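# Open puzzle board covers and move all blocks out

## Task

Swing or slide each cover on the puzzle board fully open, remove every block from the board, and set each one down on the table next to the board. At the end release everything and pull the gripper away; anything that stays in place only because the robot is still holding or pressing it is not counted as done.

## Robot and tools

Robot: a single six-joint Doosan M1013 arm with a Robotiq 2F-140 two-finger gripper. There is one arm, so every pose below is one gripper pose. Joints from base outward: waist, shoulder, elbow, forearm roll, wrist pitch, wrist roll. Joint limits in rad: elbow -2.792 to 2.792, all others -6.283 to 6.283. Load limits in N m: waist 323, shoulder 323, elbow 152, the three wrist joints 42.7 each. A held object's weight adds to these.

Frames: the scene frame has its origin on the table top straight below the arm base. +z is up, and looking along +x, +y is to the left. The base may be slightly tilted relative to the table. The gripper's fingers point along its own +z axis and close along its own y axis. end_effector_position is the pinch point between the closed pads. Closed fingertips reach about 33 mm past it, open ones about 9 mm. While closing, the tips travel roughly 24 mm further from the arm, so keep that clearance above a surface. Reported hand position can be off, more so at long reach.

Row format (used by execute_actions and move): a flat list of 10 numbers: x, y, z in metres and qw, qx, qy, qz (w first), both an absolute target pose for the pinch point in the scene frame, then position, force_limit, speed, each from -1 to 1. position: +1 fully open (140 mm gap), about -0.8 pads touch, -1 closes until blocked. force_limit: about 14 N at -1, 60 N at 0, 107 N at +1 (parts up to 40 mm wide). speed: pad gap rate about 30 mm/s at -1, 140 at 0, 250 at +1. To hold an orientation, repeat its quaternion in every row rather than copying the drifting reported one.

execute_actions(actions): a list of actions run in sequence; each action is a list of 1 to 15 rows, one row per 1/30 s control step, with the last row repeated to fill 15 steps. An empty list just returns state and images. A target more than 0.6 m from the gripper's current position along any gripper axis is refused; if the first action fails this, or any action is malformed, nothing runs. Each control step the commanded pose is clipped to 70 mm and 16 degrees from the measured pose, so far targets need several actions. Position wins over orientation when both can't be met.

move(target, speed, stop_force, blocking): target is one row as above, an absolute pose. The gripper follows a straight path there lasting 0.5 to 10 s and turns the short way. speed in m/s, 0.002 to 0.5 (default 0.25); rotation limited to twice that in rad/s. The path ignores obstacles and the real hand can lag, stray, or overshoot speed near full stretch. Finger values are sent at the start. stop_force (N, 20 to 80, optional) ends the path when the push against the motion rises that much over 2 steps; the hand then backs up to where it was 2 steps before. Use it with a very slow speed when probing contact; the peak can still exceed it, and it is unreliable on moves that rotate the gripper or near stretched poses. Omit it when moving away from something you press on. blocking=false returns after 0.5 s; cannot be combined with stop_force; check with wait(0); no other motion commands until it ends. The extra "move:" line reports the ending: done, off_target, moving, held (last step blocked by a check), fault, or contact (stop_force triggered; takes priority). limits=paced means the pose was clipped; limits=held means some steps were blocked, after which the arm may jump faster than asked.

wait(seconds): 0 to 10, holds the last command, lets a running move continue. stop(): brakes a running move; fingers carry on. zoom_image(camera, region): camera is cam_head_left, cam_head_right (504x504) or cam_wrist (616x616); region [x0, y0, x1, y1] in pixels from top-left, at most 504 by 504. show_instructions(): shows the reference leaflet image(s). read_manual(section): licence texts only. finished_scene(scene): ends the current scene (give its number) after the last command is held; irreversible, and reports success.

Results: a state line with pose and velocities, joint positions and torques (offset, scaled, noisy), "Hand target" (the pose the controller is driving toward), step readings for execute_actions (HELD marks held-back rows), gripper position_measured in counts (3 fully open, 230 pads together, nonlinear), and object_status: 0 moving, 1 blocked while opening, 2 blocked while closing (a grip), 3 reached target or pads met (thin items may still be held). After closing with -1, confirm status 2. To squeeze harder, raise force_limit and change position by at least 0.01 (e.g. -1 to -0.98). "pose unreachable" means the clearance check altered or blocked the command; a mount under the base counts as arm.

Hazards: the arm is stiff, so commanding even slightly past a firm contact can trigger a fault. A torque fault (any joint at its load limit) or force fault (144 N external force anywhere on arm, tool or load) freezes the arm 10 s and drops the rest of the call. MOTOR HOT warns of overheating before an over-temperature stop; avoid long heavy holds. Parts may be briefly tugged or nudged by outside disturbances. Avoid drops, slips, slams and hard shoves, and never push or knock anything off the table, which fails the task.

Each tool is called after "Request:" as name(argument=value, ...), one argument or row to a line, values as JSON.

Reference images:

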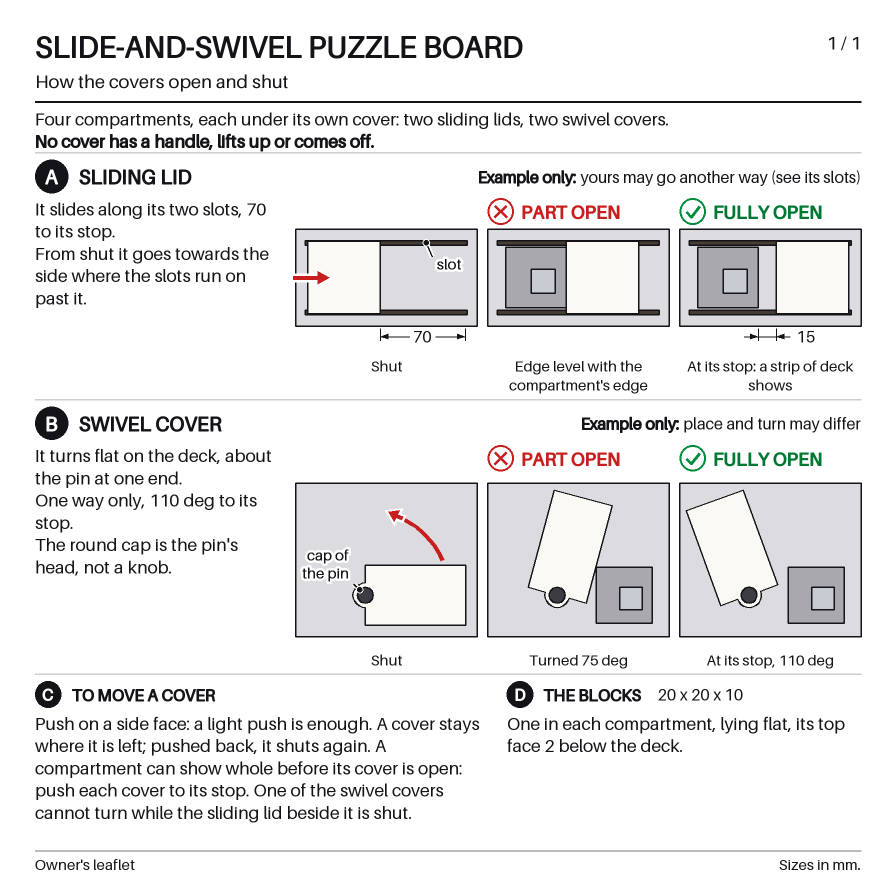

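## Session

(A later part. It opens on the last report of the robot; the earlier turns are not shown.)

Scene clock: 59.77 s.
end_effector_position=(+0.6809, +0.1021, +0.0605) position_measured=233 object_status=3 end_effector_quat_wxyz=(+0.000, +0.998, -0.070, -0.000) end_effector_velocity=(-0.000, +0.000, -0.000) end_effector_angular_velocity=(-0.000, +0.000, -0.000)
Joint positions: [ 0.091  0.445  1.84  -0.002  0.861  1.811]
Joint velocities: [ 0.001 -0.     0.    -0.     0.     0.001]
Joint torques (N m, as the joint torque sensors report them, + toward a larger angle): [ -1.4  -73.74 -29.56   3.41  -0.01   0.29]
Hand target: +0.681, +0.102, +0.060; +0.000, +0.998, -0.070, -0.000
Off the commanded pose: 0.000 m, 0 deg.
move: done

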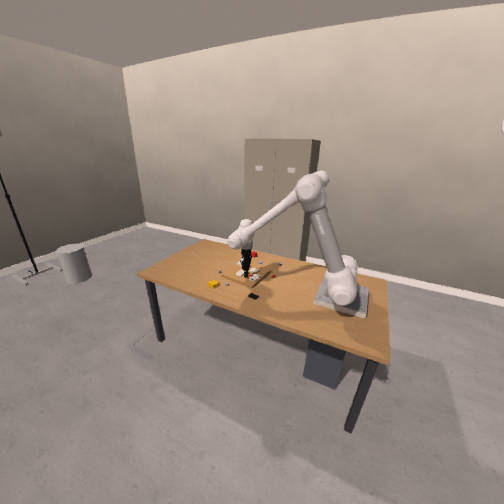

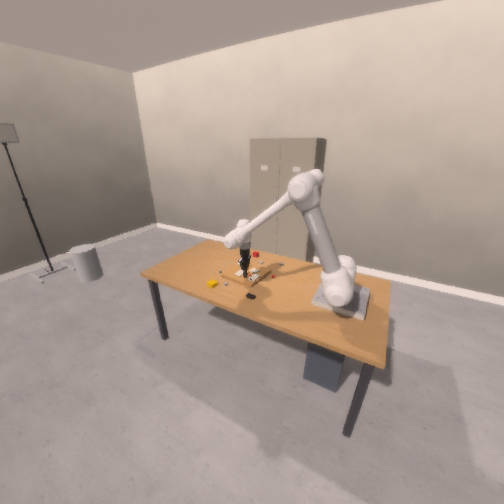

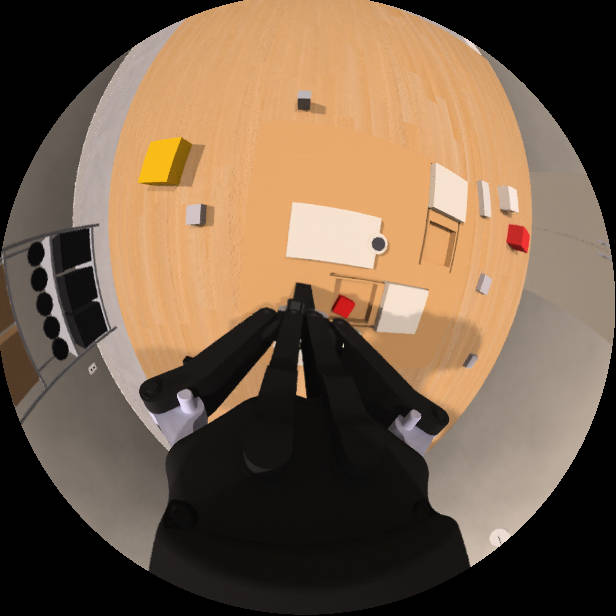

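Request:
move(
  target=[0.8086,0.0838,0.0605,0,0.9976,-0.0698,0,-1,0,0],
  speed=0.04,
)

Request:
move(
  target=[0.8022,0.0382,0.0605,0,0.9976,-0.0698,0,-1,0,0],
  speed=0.02,
)

Request:
move(
  target=[0.804,0.05,0.085,0,0.9976,-0.0698,0,-1,0,0],
)

Request:
move(
  target=[0.555,0.075,0.08,0,0.9976,-0.0698,0,-1,0,0],
)

Request:
move(
  target=[0.555,0.075,0.0605,0,0.9976,-0.0698,0,-1,0,0],
  speed=0.03,
)

Scene clock: 63.50 s.
end_effector_position=(+0.8086, +0.0839, +0.0604) position_measured=233 object_status=3 end_effector_quat_wxyz=(-0.000, +0.998, -0.070, -0.000) end_effector_velocity=(-0.000, +0.001, -0.000) end_effector_angular_velocity=(+0.000, +0.000, +0.003)
Joint positions: [ 0.053  0.606  1.567 -0.002  0.973  1.773]
Joint velocities: [ 0.001 -0.     0.     0.     0.    -0.003]
Joint torques (N m, as the joint torque sensors report them, + toward a larger angle): [ -3.11 -89.48 -33.1    4.     0.22   0.08]
Hand target: +0.809, +0.084, +0.060; -0.000, +0.998, -0.070, +0.000
Off the commanded pose: 0.000 m, 0 deg.
move: done

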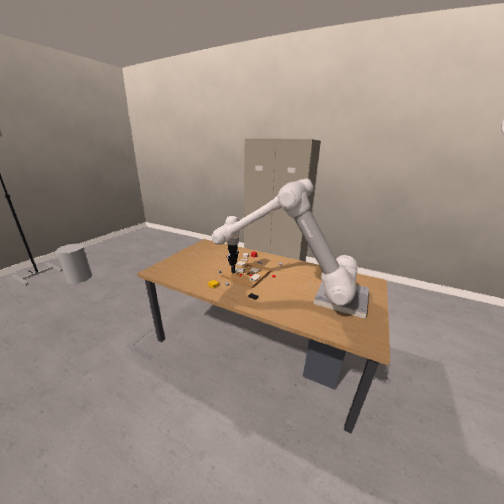

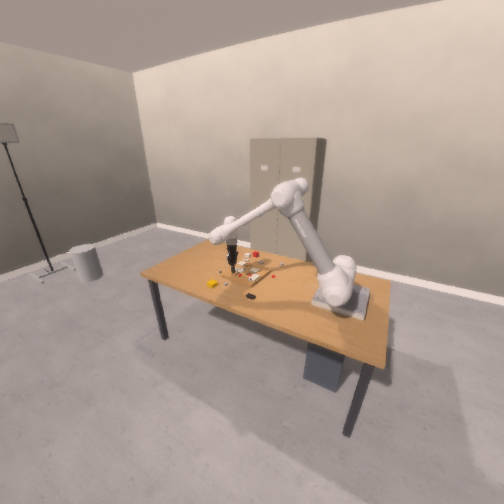

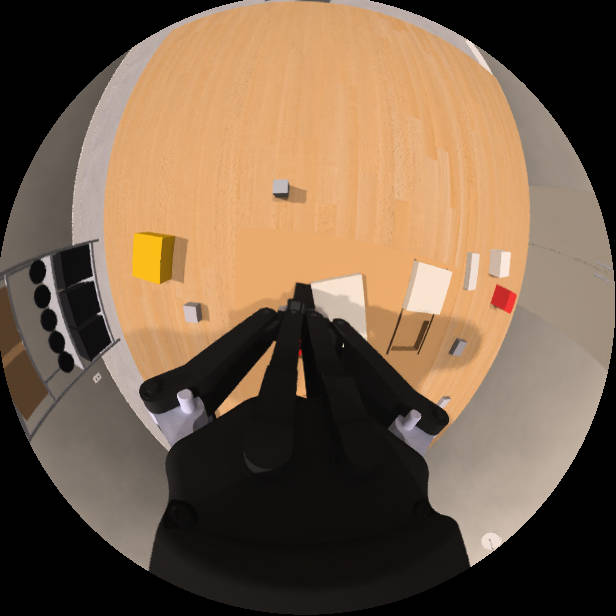

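Scene clock: 66.03 s.
end_effector_position=(+0.8022, +0.0382, +0.0605) position_measured=233 object_status=3 end_effector_quat_wxyz=(-0.000, +0.998, -0.070, +0.000) end_effector_velocity=(-0.001, +0.000, -0.000) end_effector_angular_velocity=(-0.000, +0.002, +0.001)
Joint positions: [-0.003  0.593  1.59  -0.002  0.964  1.717]
Joint velocities: [ 0.    -0.     0.001 -0.     0.001 -0.001]
Joint torques (N m, as the joint torque sensors report them, + toward a larger angle): [ -8.12 -88.67 -32.69   2.24   0.84  -0.13]
Hand target: +0.802, +0.038, +0.061; -0.000, +0.998, -0.070, +0.000
Off the commanded pose: 0.000 m, 0 deg.
move: done

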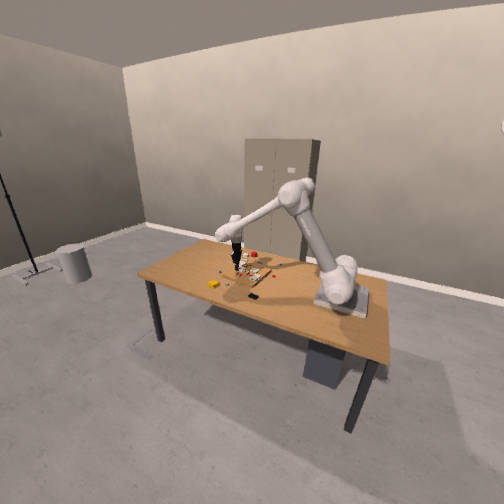

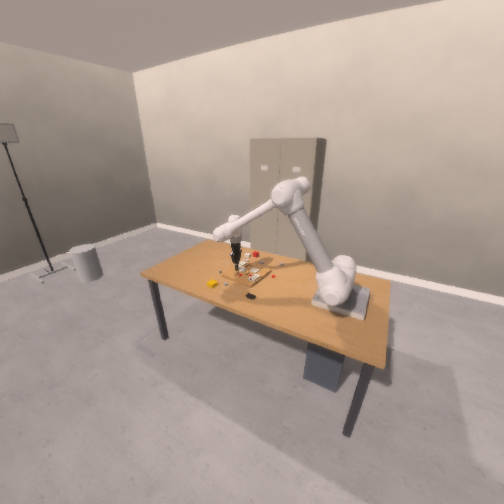

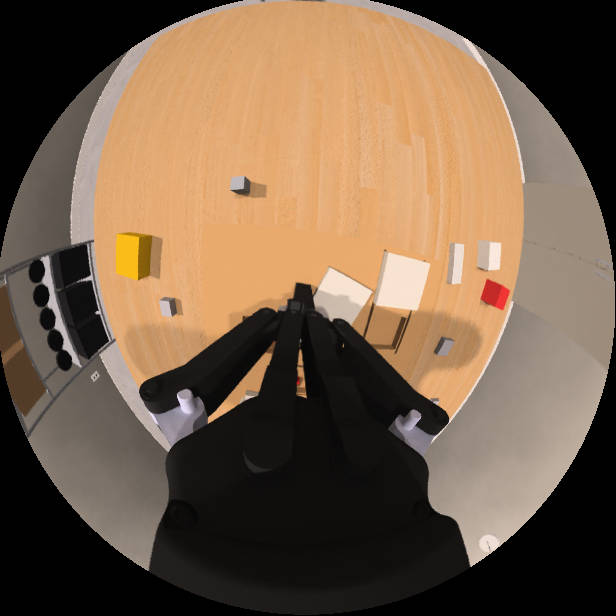

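Scene clock: 66.73 s.
end_effector_position=(+0.8040, +0.0500, +0.0850) position_measured=233 object_status=3 end_effector_quat_wxyz=(+0.000, +0.998, -0.070, -0.000) end_effector_velocity=(-0.000, +0.000, -0.000) end_effector_angular_velocity=(+0.000, +0.000, +0.000)
Joint positions: [ 0.012  0.574  1.569 -0.002  1.003  1.732]
Joint velocities: [-0.    -0.     0.001  0.    -0.    -0.001]
Joint torques (N m, as the joint torque sensors report them, + toward a larger angle): [ -2.04 -84.97 -33.14   3.47   0.3    0.1 ]
Hand target: +0.804, +0.050, +0.085; +0.000, +0.998, -0.070, -0.000
Off the commanded pose: 0.000 m, 0 deg.
move: done

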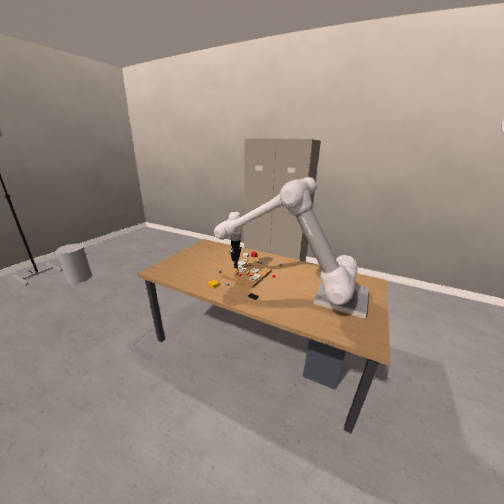

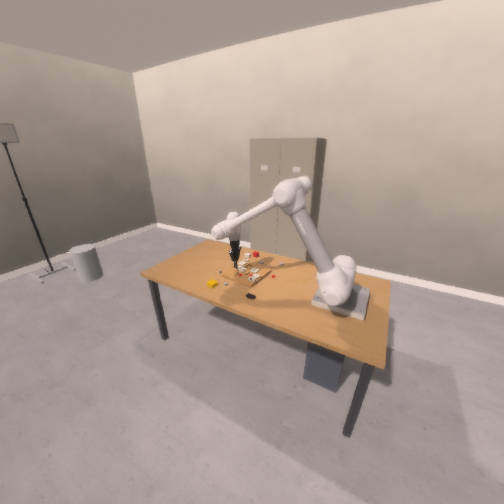

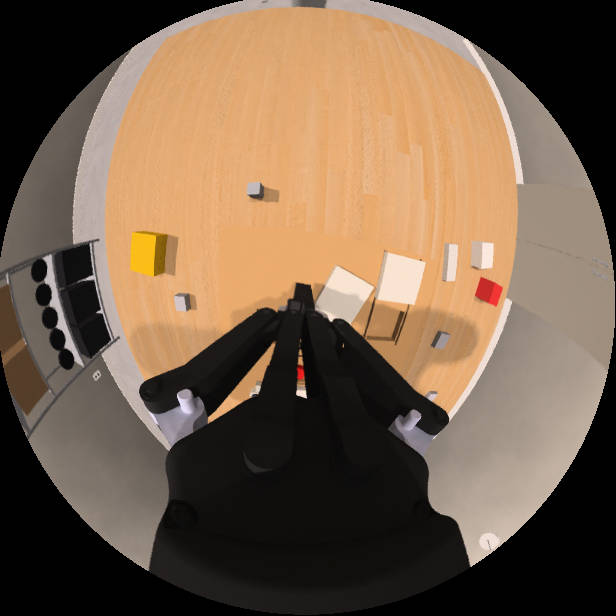

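Scene clock: 68.10 s.
end_effector_position=(+0.5550, +0.0748, +0.0802) position_measured=233 object_status=3 end_effector_quat_wxyz=(+0.000, +0.998, -0.070, -0.000) end_effector_velocity=(+0.000, +0.001, +0.000) end_effector_angular_velocity=(-0.000, -0.001, +0.001)
Joint positions: [ 0.065  0.255  2.078 -0.002  0.813  1.786]
Joint velocities: [ 0.001 -0.001  0.    -0.    -0.     0.   ]
Joint torques (N m, as the joint torque sensors report them, + toward a larger angle): [ -1.13 -51.73 -27.68   2.99  -0.15  -0.04]
Hand target: +0.555, +0.075, +0.080; +0.000, +0.998, -0.070, -0.000
Off the commanded pose: 0.000 m, 0 deg.
move: done

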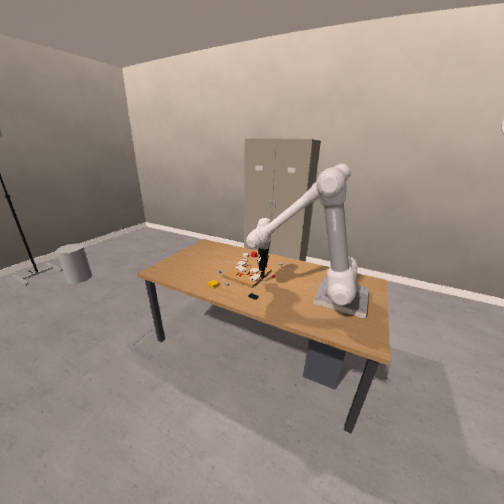

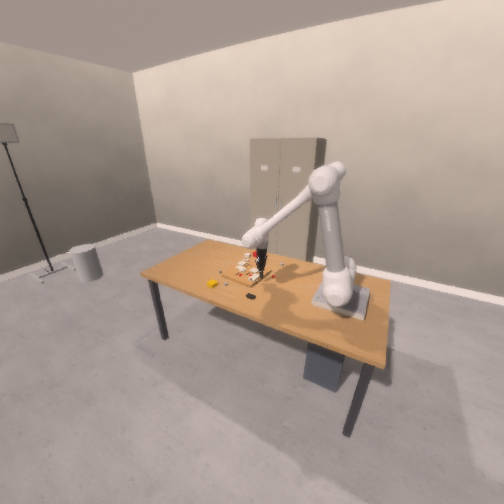

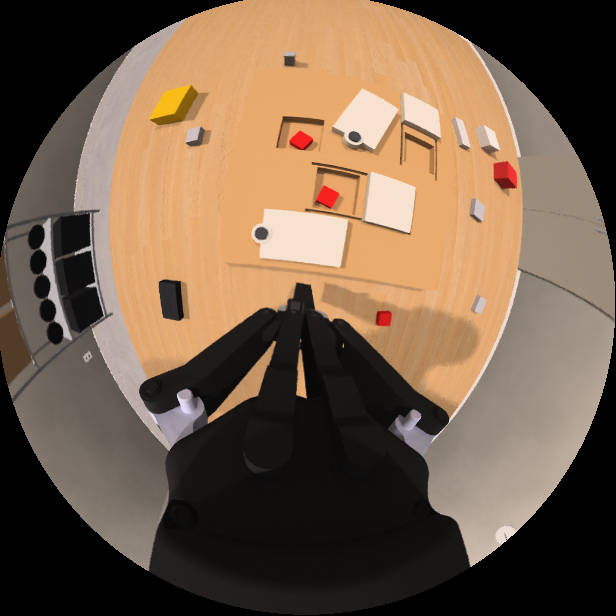

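Scene clock: 69.00 s.
end_effector_position=(+0.5550, +0.0750, +0.0605) position_measured=233 object_status=3 end_effector_quat_wxyz=(+0.000, +0.998, -0.070, -0.000) end_effector_velocity=(-0.001, +0.000, -0.001) end_effector_angular_velocity=(+0.000, +0.002, -0.001)
Joint positions: [ 0.066  0.281  2.092 -0.002  0.774  1.786]
Joint velocities: [ 0.    -0.     0.001  0.     0.     0.001]
Joint torques (N m, as the joint torque sensors report them, + toward a larger angle): [ -3.86 -54.22 -26.63   3.16   0.15   0.21]
Hand target: +0.555, +0.075, +0.060; +0.000, +0.998, -0.070, +0.000
Off the commanded pose: 0.000 m, 0 deg.
move: done

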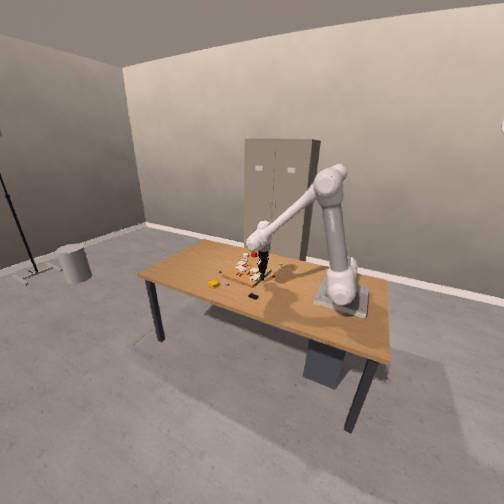

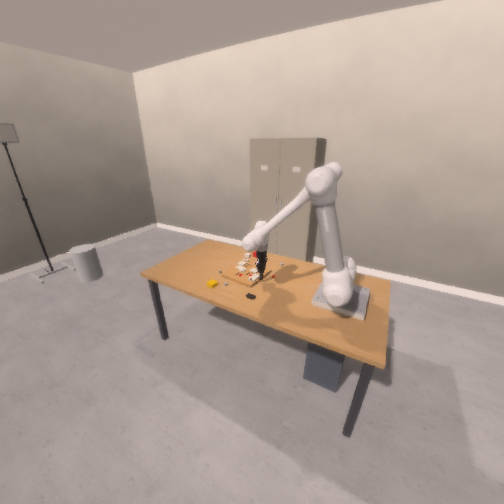

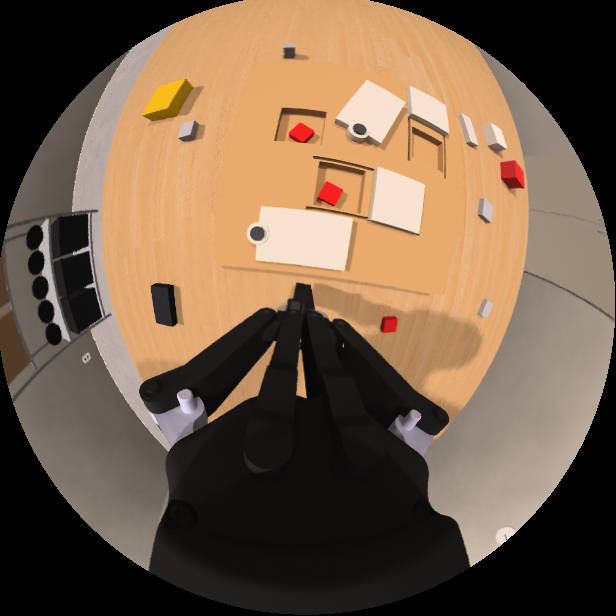

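Request:
move(
  target=[0.6728,0.0584,0.0605,0,0.9976,-0.0698,0,-1,0,0],
  speed=0.04,
)

Request:
move(
  target=[0.6663,0.0119,0.0605,0,0.9976,-0.0698,0,-1,0,0],
  speed=0.025,
)

Request:
move(
  target=[0.678,0.095,0.0605,0,0.9976,-0.0698,0,-1,0,0],
  speed=0.03,
)

Request:
move(
  target=[0.57,0.06,0.063,0,0.9976,-0.0698,0,-1,0,0],
  speed=0.1,
)

Request:
zoom_image(
  camera="cam_wrist",
  region=[180,90,430,340],
)

Scene clock: 72.47 s.
end_effector_position=(+0.6728, +0.0585, +0.0604) position_measured=233 object_status=3 end_effector_quat_wxyz=(-0.000, +0.998, -0.070, -0.000) end_effector_velocity=(-0.000, -0.000, -0.000) end_effector_angular_velocity=(-0.000, +0.000, -0.002)
Joint positions: [ 0.028  0.428  1.867 -0.002  0.851  1.749]
Joint velocities: [-0.    -0.     0.    -0.    -0.     0.002]
Joint torques (N m, as the joint torque sensors report them, + toward a larger angle): [ -4.94 -71.9  -29.22   3.67  -0.03   0.28]
Hand target: +0.673, +0.058, +0.060; -0.000, +0.998, -0.070, +0.000
Off the commanded pose: 0.000 m, 0 deg.
move: done

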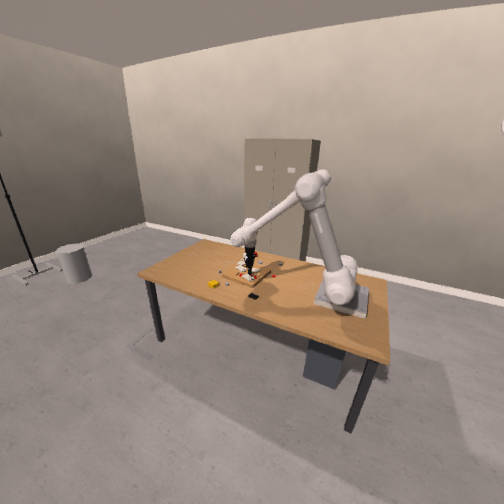

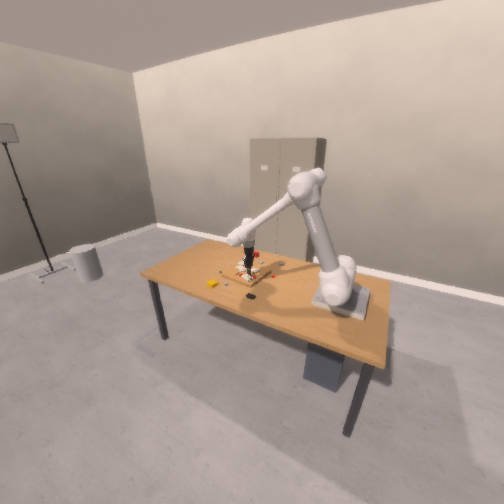

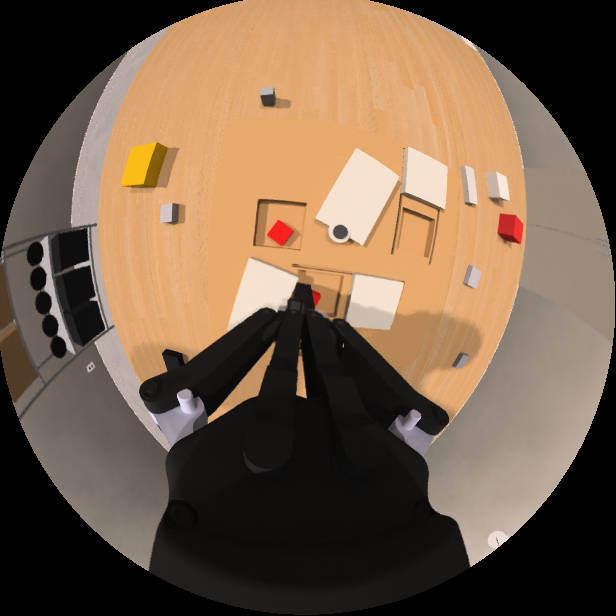

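Scene clock: 74.57 s.
end_effector_position=(+0.6663, +0.0119, +0.0605) position_measured=233 object_status=3 end_effector_quat_wxyz=(-0.000, +0.998, -0.070, +0.000) end_effector_velocity=(-0.000, +0.001, -0.000) end_effector_angular_velocity=(+0.000, +0.000, +0.001)
Joint positions: [-0.041  0.417  1.885 -0.003  0.844  1.68 ]
Joint velocities: [ 0.002  0.     0.001  0.    -0.    -0.   ]
Joint torques (N m, as the joint torque sensors report them, + toward a larger angle): [ -2.58 -68.35 -28.65   3.13   0.02   0.07]
Hand target: +0.666, +0.012, +0.061; -0.000, +0.998, -0.070, +0.000
Off the commanded pose: 0.000 m, 0 deg.
move: done

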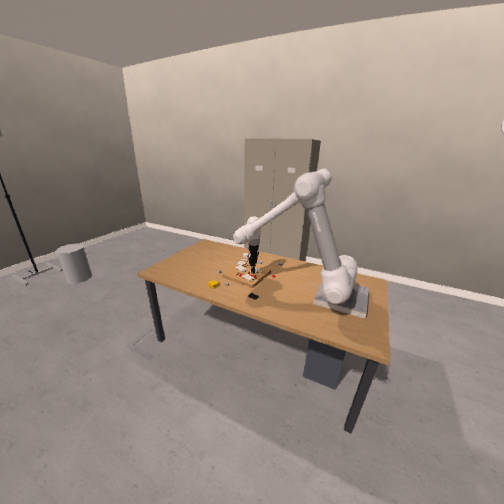

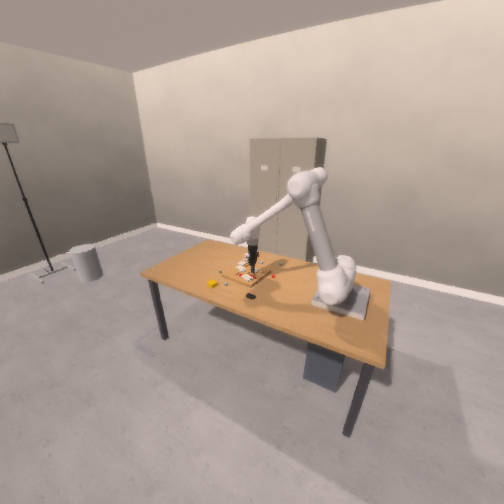

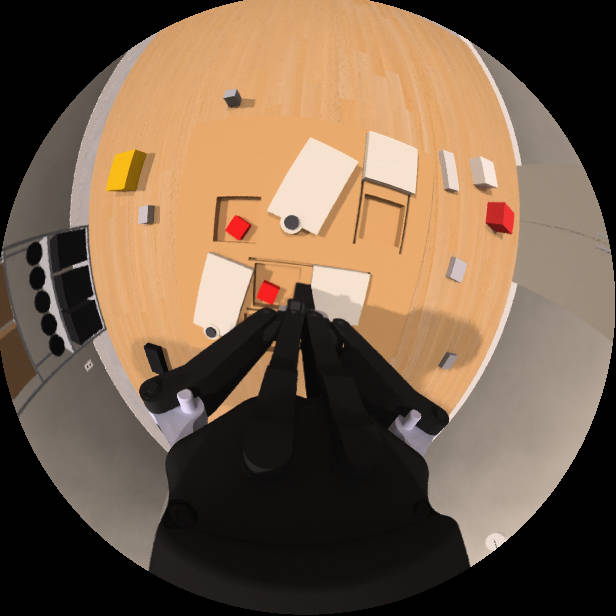

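Scene clock: 77.60 s.
end_effector_position=(+0.6779, +0.0950, +0.0605) position_measured=233 object_status=3 end_effector_quat_wxyz=(+0.000, +0.998, -0.070, -0.000) end_effector_velocity=(+0.000, +0.000, +0.000) end_effector_angular_velocity=(+0.000, +0.000, +0.002)
Joint positions: [ 0.082  0.44   1.848 -0.002  0.858  1.802]
Joint velocities: [ 0.     0.    -0.     0.     0.    -0.002]
Joint torques (N m, as the joint torque sensors report them, + toward a larger angle): [  2.25 -72.1  -29.12   5.03   0.37   0.21]
Hand target: +0.678, +0.095, +0.060; +0.000, +0.998, -0.070, -0.000
Off the commanded pose: 0.000 m, 0 deg.
move: done

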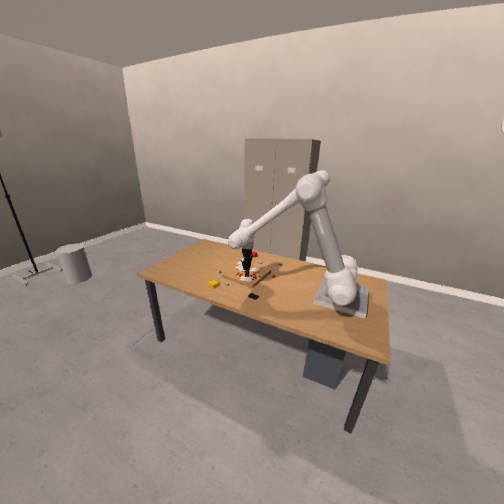

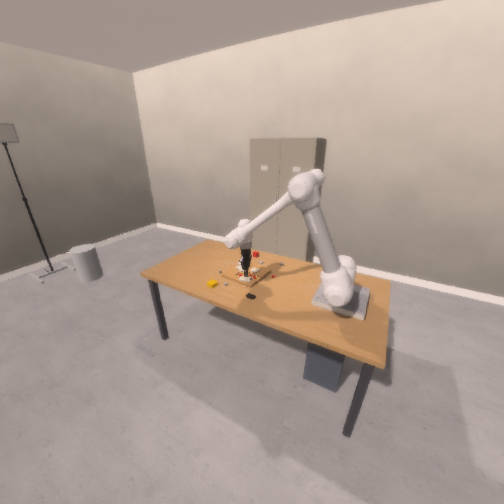

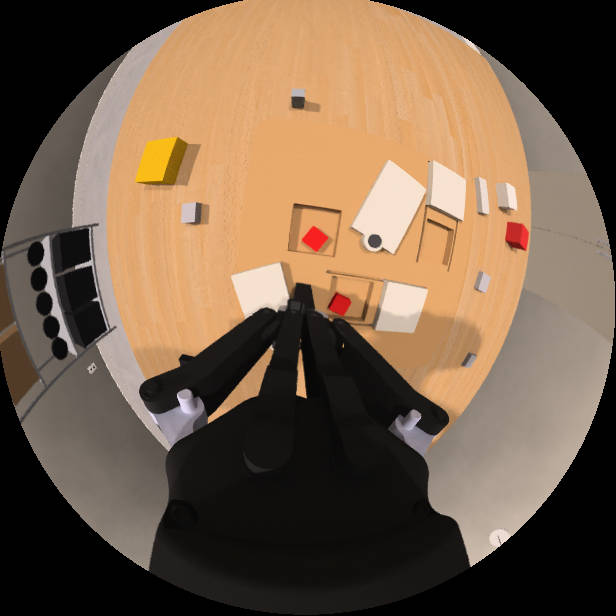

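Scene clock: 79.03 s.
end_effector_position=(+0.5701, +0.0599, +0.0631) position_measured=233 object_status=3 end_effector_quat_wxyz=(+0.000, +0.998, -0.070, +0.000) end_effector_velocity=(-0.001, +0.001, -0.000) end_effector_angular_velocity=(-0.000, +0.001, +0.002)
Joint positions: [ 0.037  0.294  2.065 -0.003  0.787  1.758]
Joint velocities: [ 0.001 -0.     0.001 -0.     0.    -0.001]
Joint torques (N m, as the joint torque sensors report them, + toward a larger angle): [ -3.4  -57.85 -28.11   2.97   0.07   0.22]
Hand target: +0.570, +0.060, +0.063; -0.000, +0.998, -0.070, +0.000
Off the commanded pose: 0.000 m, 0 deg.
move: done

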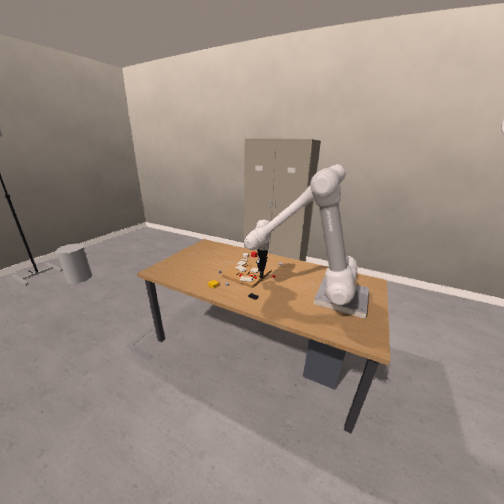

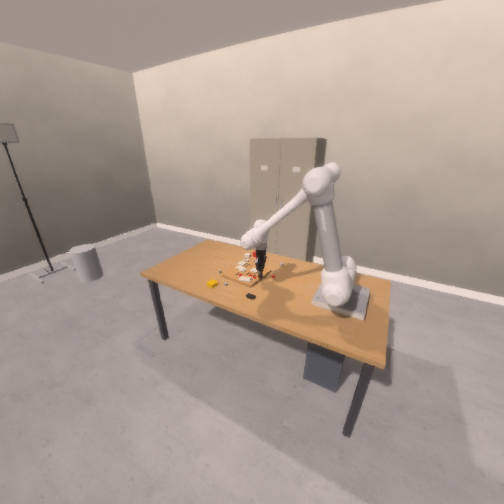

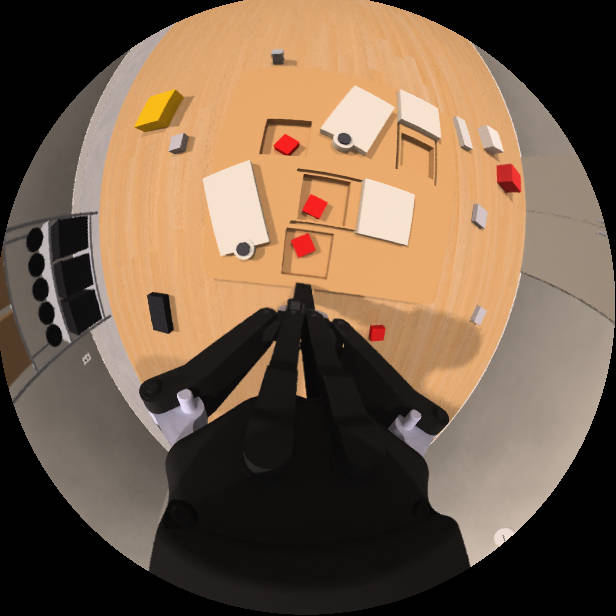

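Region (180, 90, 430, 340) of cam_wrist's 616x616 image, scaled by 2.016, with more detail than that image has.

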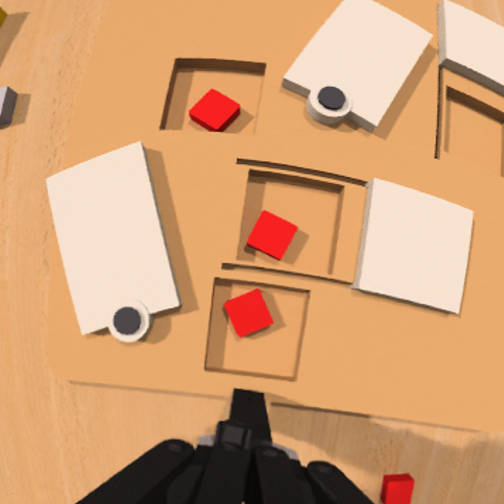

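Request:
move(
  target=[0.6206,0.0607,0.06,0,0.989,0.148,0,-1,0,0],
)

Request:
move(
  target=[0.6206,0.0607,0.0548,0,0.989,0.148,0,-1,0,0],
  speed=0.003,
  stop_force=20,
)

Scene clock: 80.43 s.
end_effector_position=(+0.6206, +0.0607, +0.0600) position_measured=233 object_status=3 end_effector_quat_wxyz=(-0.000, +0.989, +0.148, +0.000) end_effector_velocity=(+0.000, +0.000, -0.000) end_effector_angular_velocity=(+0.000, +0.000, -0.001)
Joint positions: [ 0.035  0.363  1.971 -0.003  0.813  1.319]
Joint velocities: [ 0.     0.    -0.     0.     0.     0.001]
Joint torques (N m, as the joint torque sensors report them, + toward a larger angle): [  0.74 -65.49 -28.95   3.26   0.28  -0.04]
Hand target: +0.621, +0.061, +0.060; -0.000, +0.989, +0.148, +0.000
Off the commanded pose: 0.000 m, 0 deg.
move: done

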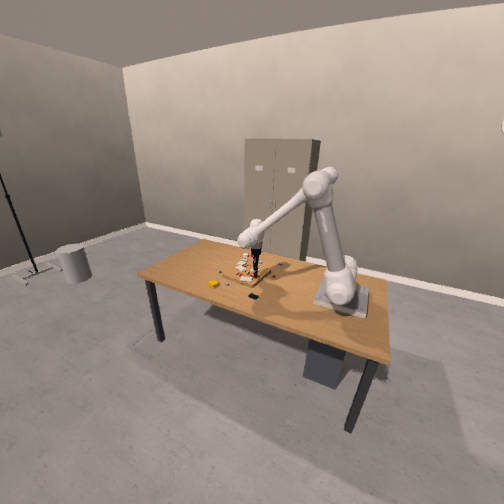

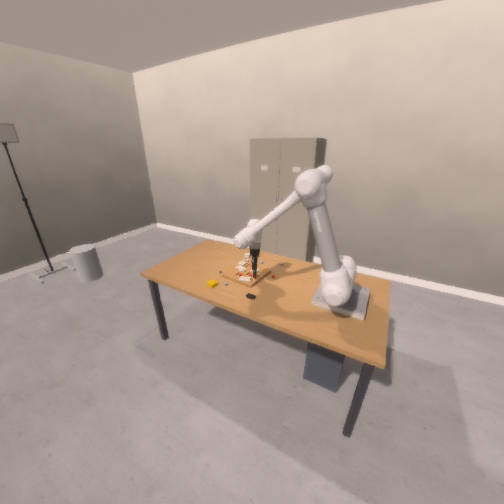

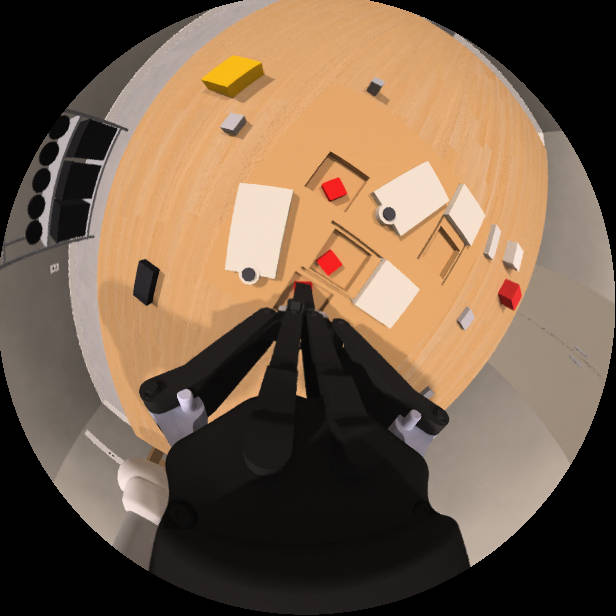

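Scene clock: 82.37 s.
end_effector_position=(+0.6206, +0.0607, +0.0548) position_measured=233 object_status=3 end_effector_quat_wxyz=(-0.000, +0.989, +0.148, +0.000) end_effector_velocity=(-0.001, -0.000, -0.000) end_effector_angular_velocity=(+0.000, +0.001, +0.001)
Joint positions: [ 0.035  0.369  1.974 -0.003  0.803  1.319]
Joint velocities: [-0.     0.     0.001  0.     0.    -0.002]
Joint torques (N m, as the joint torque sensors report them, + toward a larger angle): [ -2.64 -56.34 -25.33   3.33  -0.74   0.09]
Hand target: +0.621, +0.061, +0.055; +0.000, +0.989, +0.148, -0.000
Off the commanded pose: 0.000 m, 0 deg.
move: done

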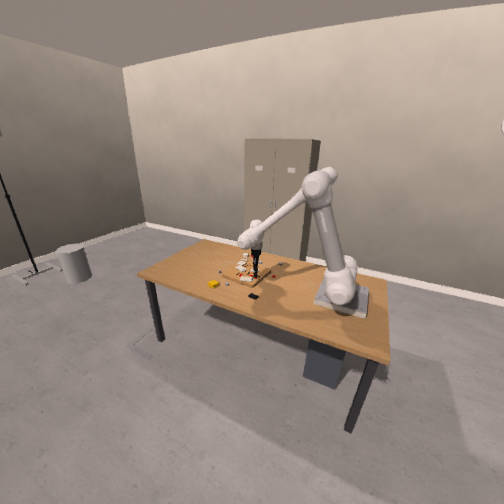

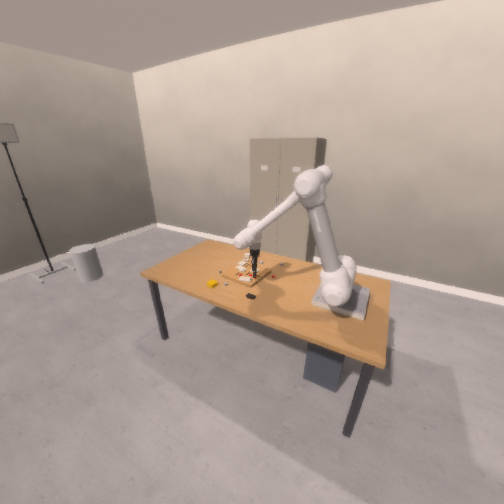

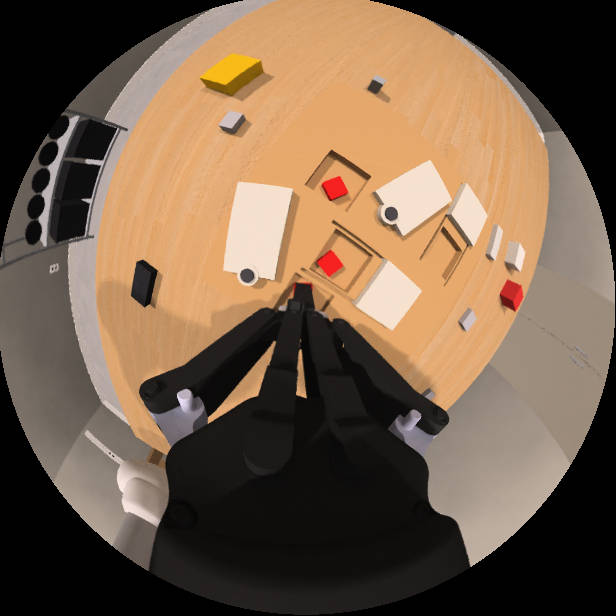

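Request:
move(
  target=[0.615,0.057,0.0547,0,0.9976,-0.0698,0,-1,0,0],
  speed=0.1,
)

Request:
execute_actions(
  actions=[
    [[0.615,0.057,0.061,0,0.9976,-0.0698,0,-1,0,0]],
    [[0.617,0.057,0.061,0,0.9976,-0.0698,0,-0.46,0,0]],
  ],
)

Request:
zoom_image(
  camera="cam_wrist",
  region=[230,190,380,340],
)

Scene clock: 84.93 s.
end_effector_position=(+0.6150, +0.0570, +0.0547) position_measured=233 object_status=3 end_effector_quat_wxyz=(-0.000, +0.998, -0.070, +0.000) end_effector_velocity=(+0.000, -0.000, -0.000) end_effector_angular_velocity=(+0.000, -0.000, -0.002)
Joint positions: [ 0.029  0.362  1.985 -0.003  0.799  1.75 ]
Joint velocities: [-0.    -0.     0.     0.    -0.     0.001]
Joint torques (N m, as the joint torque sensors report them, + toward a larger angle): [ -2.24 -54.8  -19.32   2.79   1.38  -0.17]
Hand target: +0.615, +0.057, +0.055; -0.000, +0.998, -0.070, +0.000
Off the commanded pose: 0.000 m, 0 deg.
move: done

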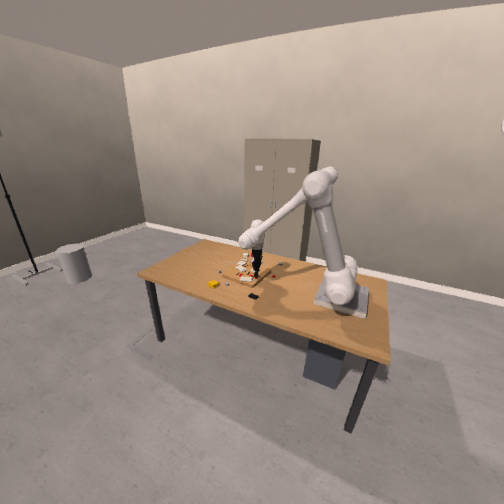

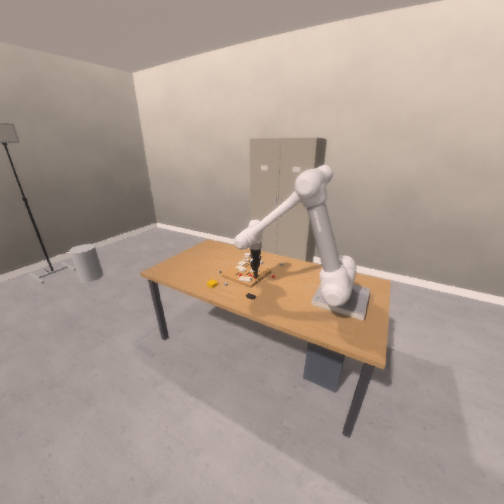

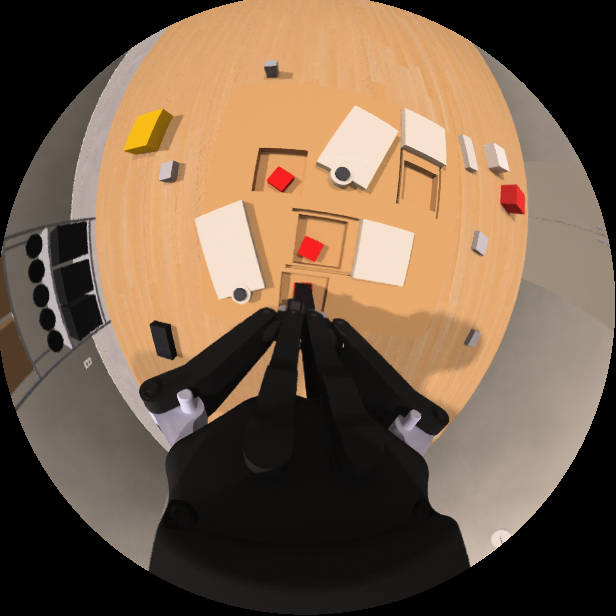

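Scene clock: 85.93 s.
end_effector_position=(+0.6170, +0.0570, +0.0610) position_measured=187 object_status=3 end_effector_quat_wxyz=(-0.000, +0.998, -0.070, -0.000) end_effector_velocity=(+0.000, +0.000, +0.000) end_effector_angular_velocity=(-0.000, -0.000, +0.001)
Joint positions: [ 0.029  0.357  1.978 -0.003  0.812  1.75 ]
Joint velocities: [ 0.    -0.    -0.    -0.    -0.    -0.001]
Joint torques (N m, as the joint torque sensors report them, + toward a larger angle): [ -1.17 -63.53 -28.54   3.02  -0.09   0.51]
Hand target: +0.617, +0.057, +0.061; -0.000, +0.998, -0.070, -0.000
Off the commanded pose: 0.000 m, 0 deg.
Step readings (end_effector_position; steps 1 to 15: 1st action; 16 to 30: 2nd action):
0: (+0.6150, +0.0570, +0.0547)
1: (+0.6150, +0.0570, +0.0549)
2: (+0.6143, +0.0569, +0.0574)
4: (+0.6150, +0.0569, +0.0610)
8: (+0.6149, +0.0569, +0.0610)
15: (+0.6150, +0.0569, +0.0610)
16: (+0.6152, +0.0570, +0.0610)
17: (+0.6165, +0.0570, +0.0610)
19: (+0.6170, +0.0570, +0.0610)
23: (+0.6170, +0.0570, +0.0610)
30: end_effector_position above

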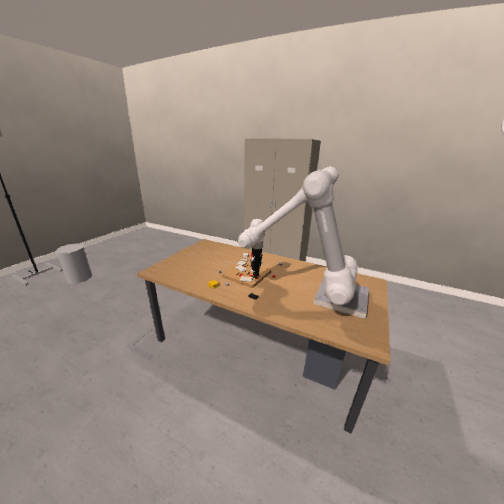

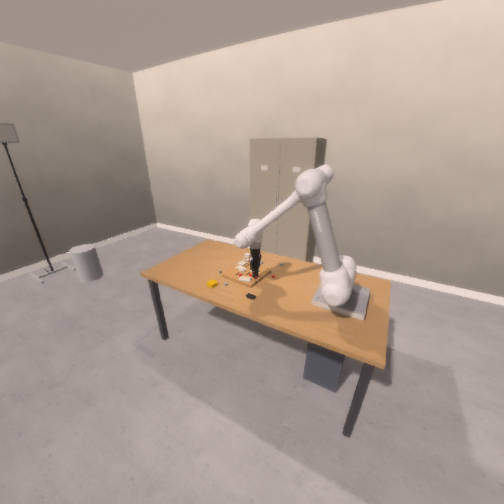

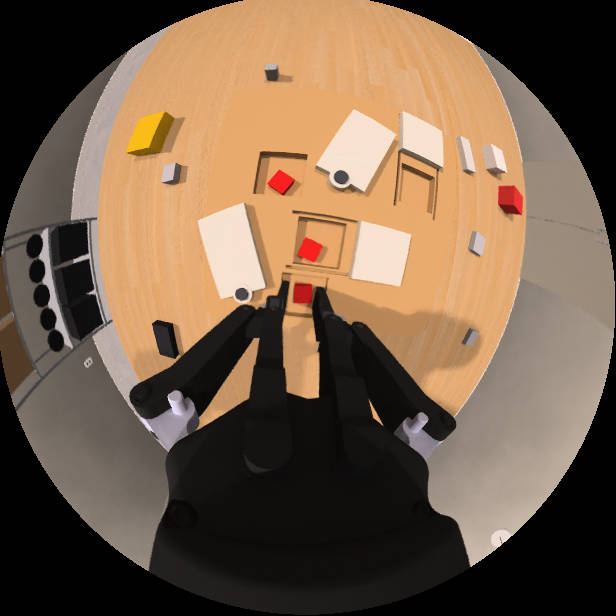

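Region (230, 190, 380, 340) of cam_wrist's 616x616 image, scaled by 3.360, with more detail than that image has.

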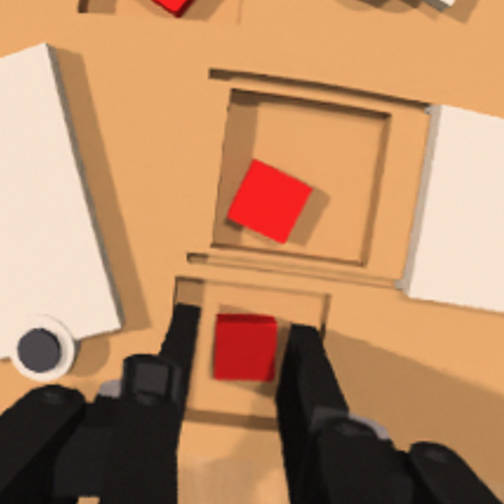

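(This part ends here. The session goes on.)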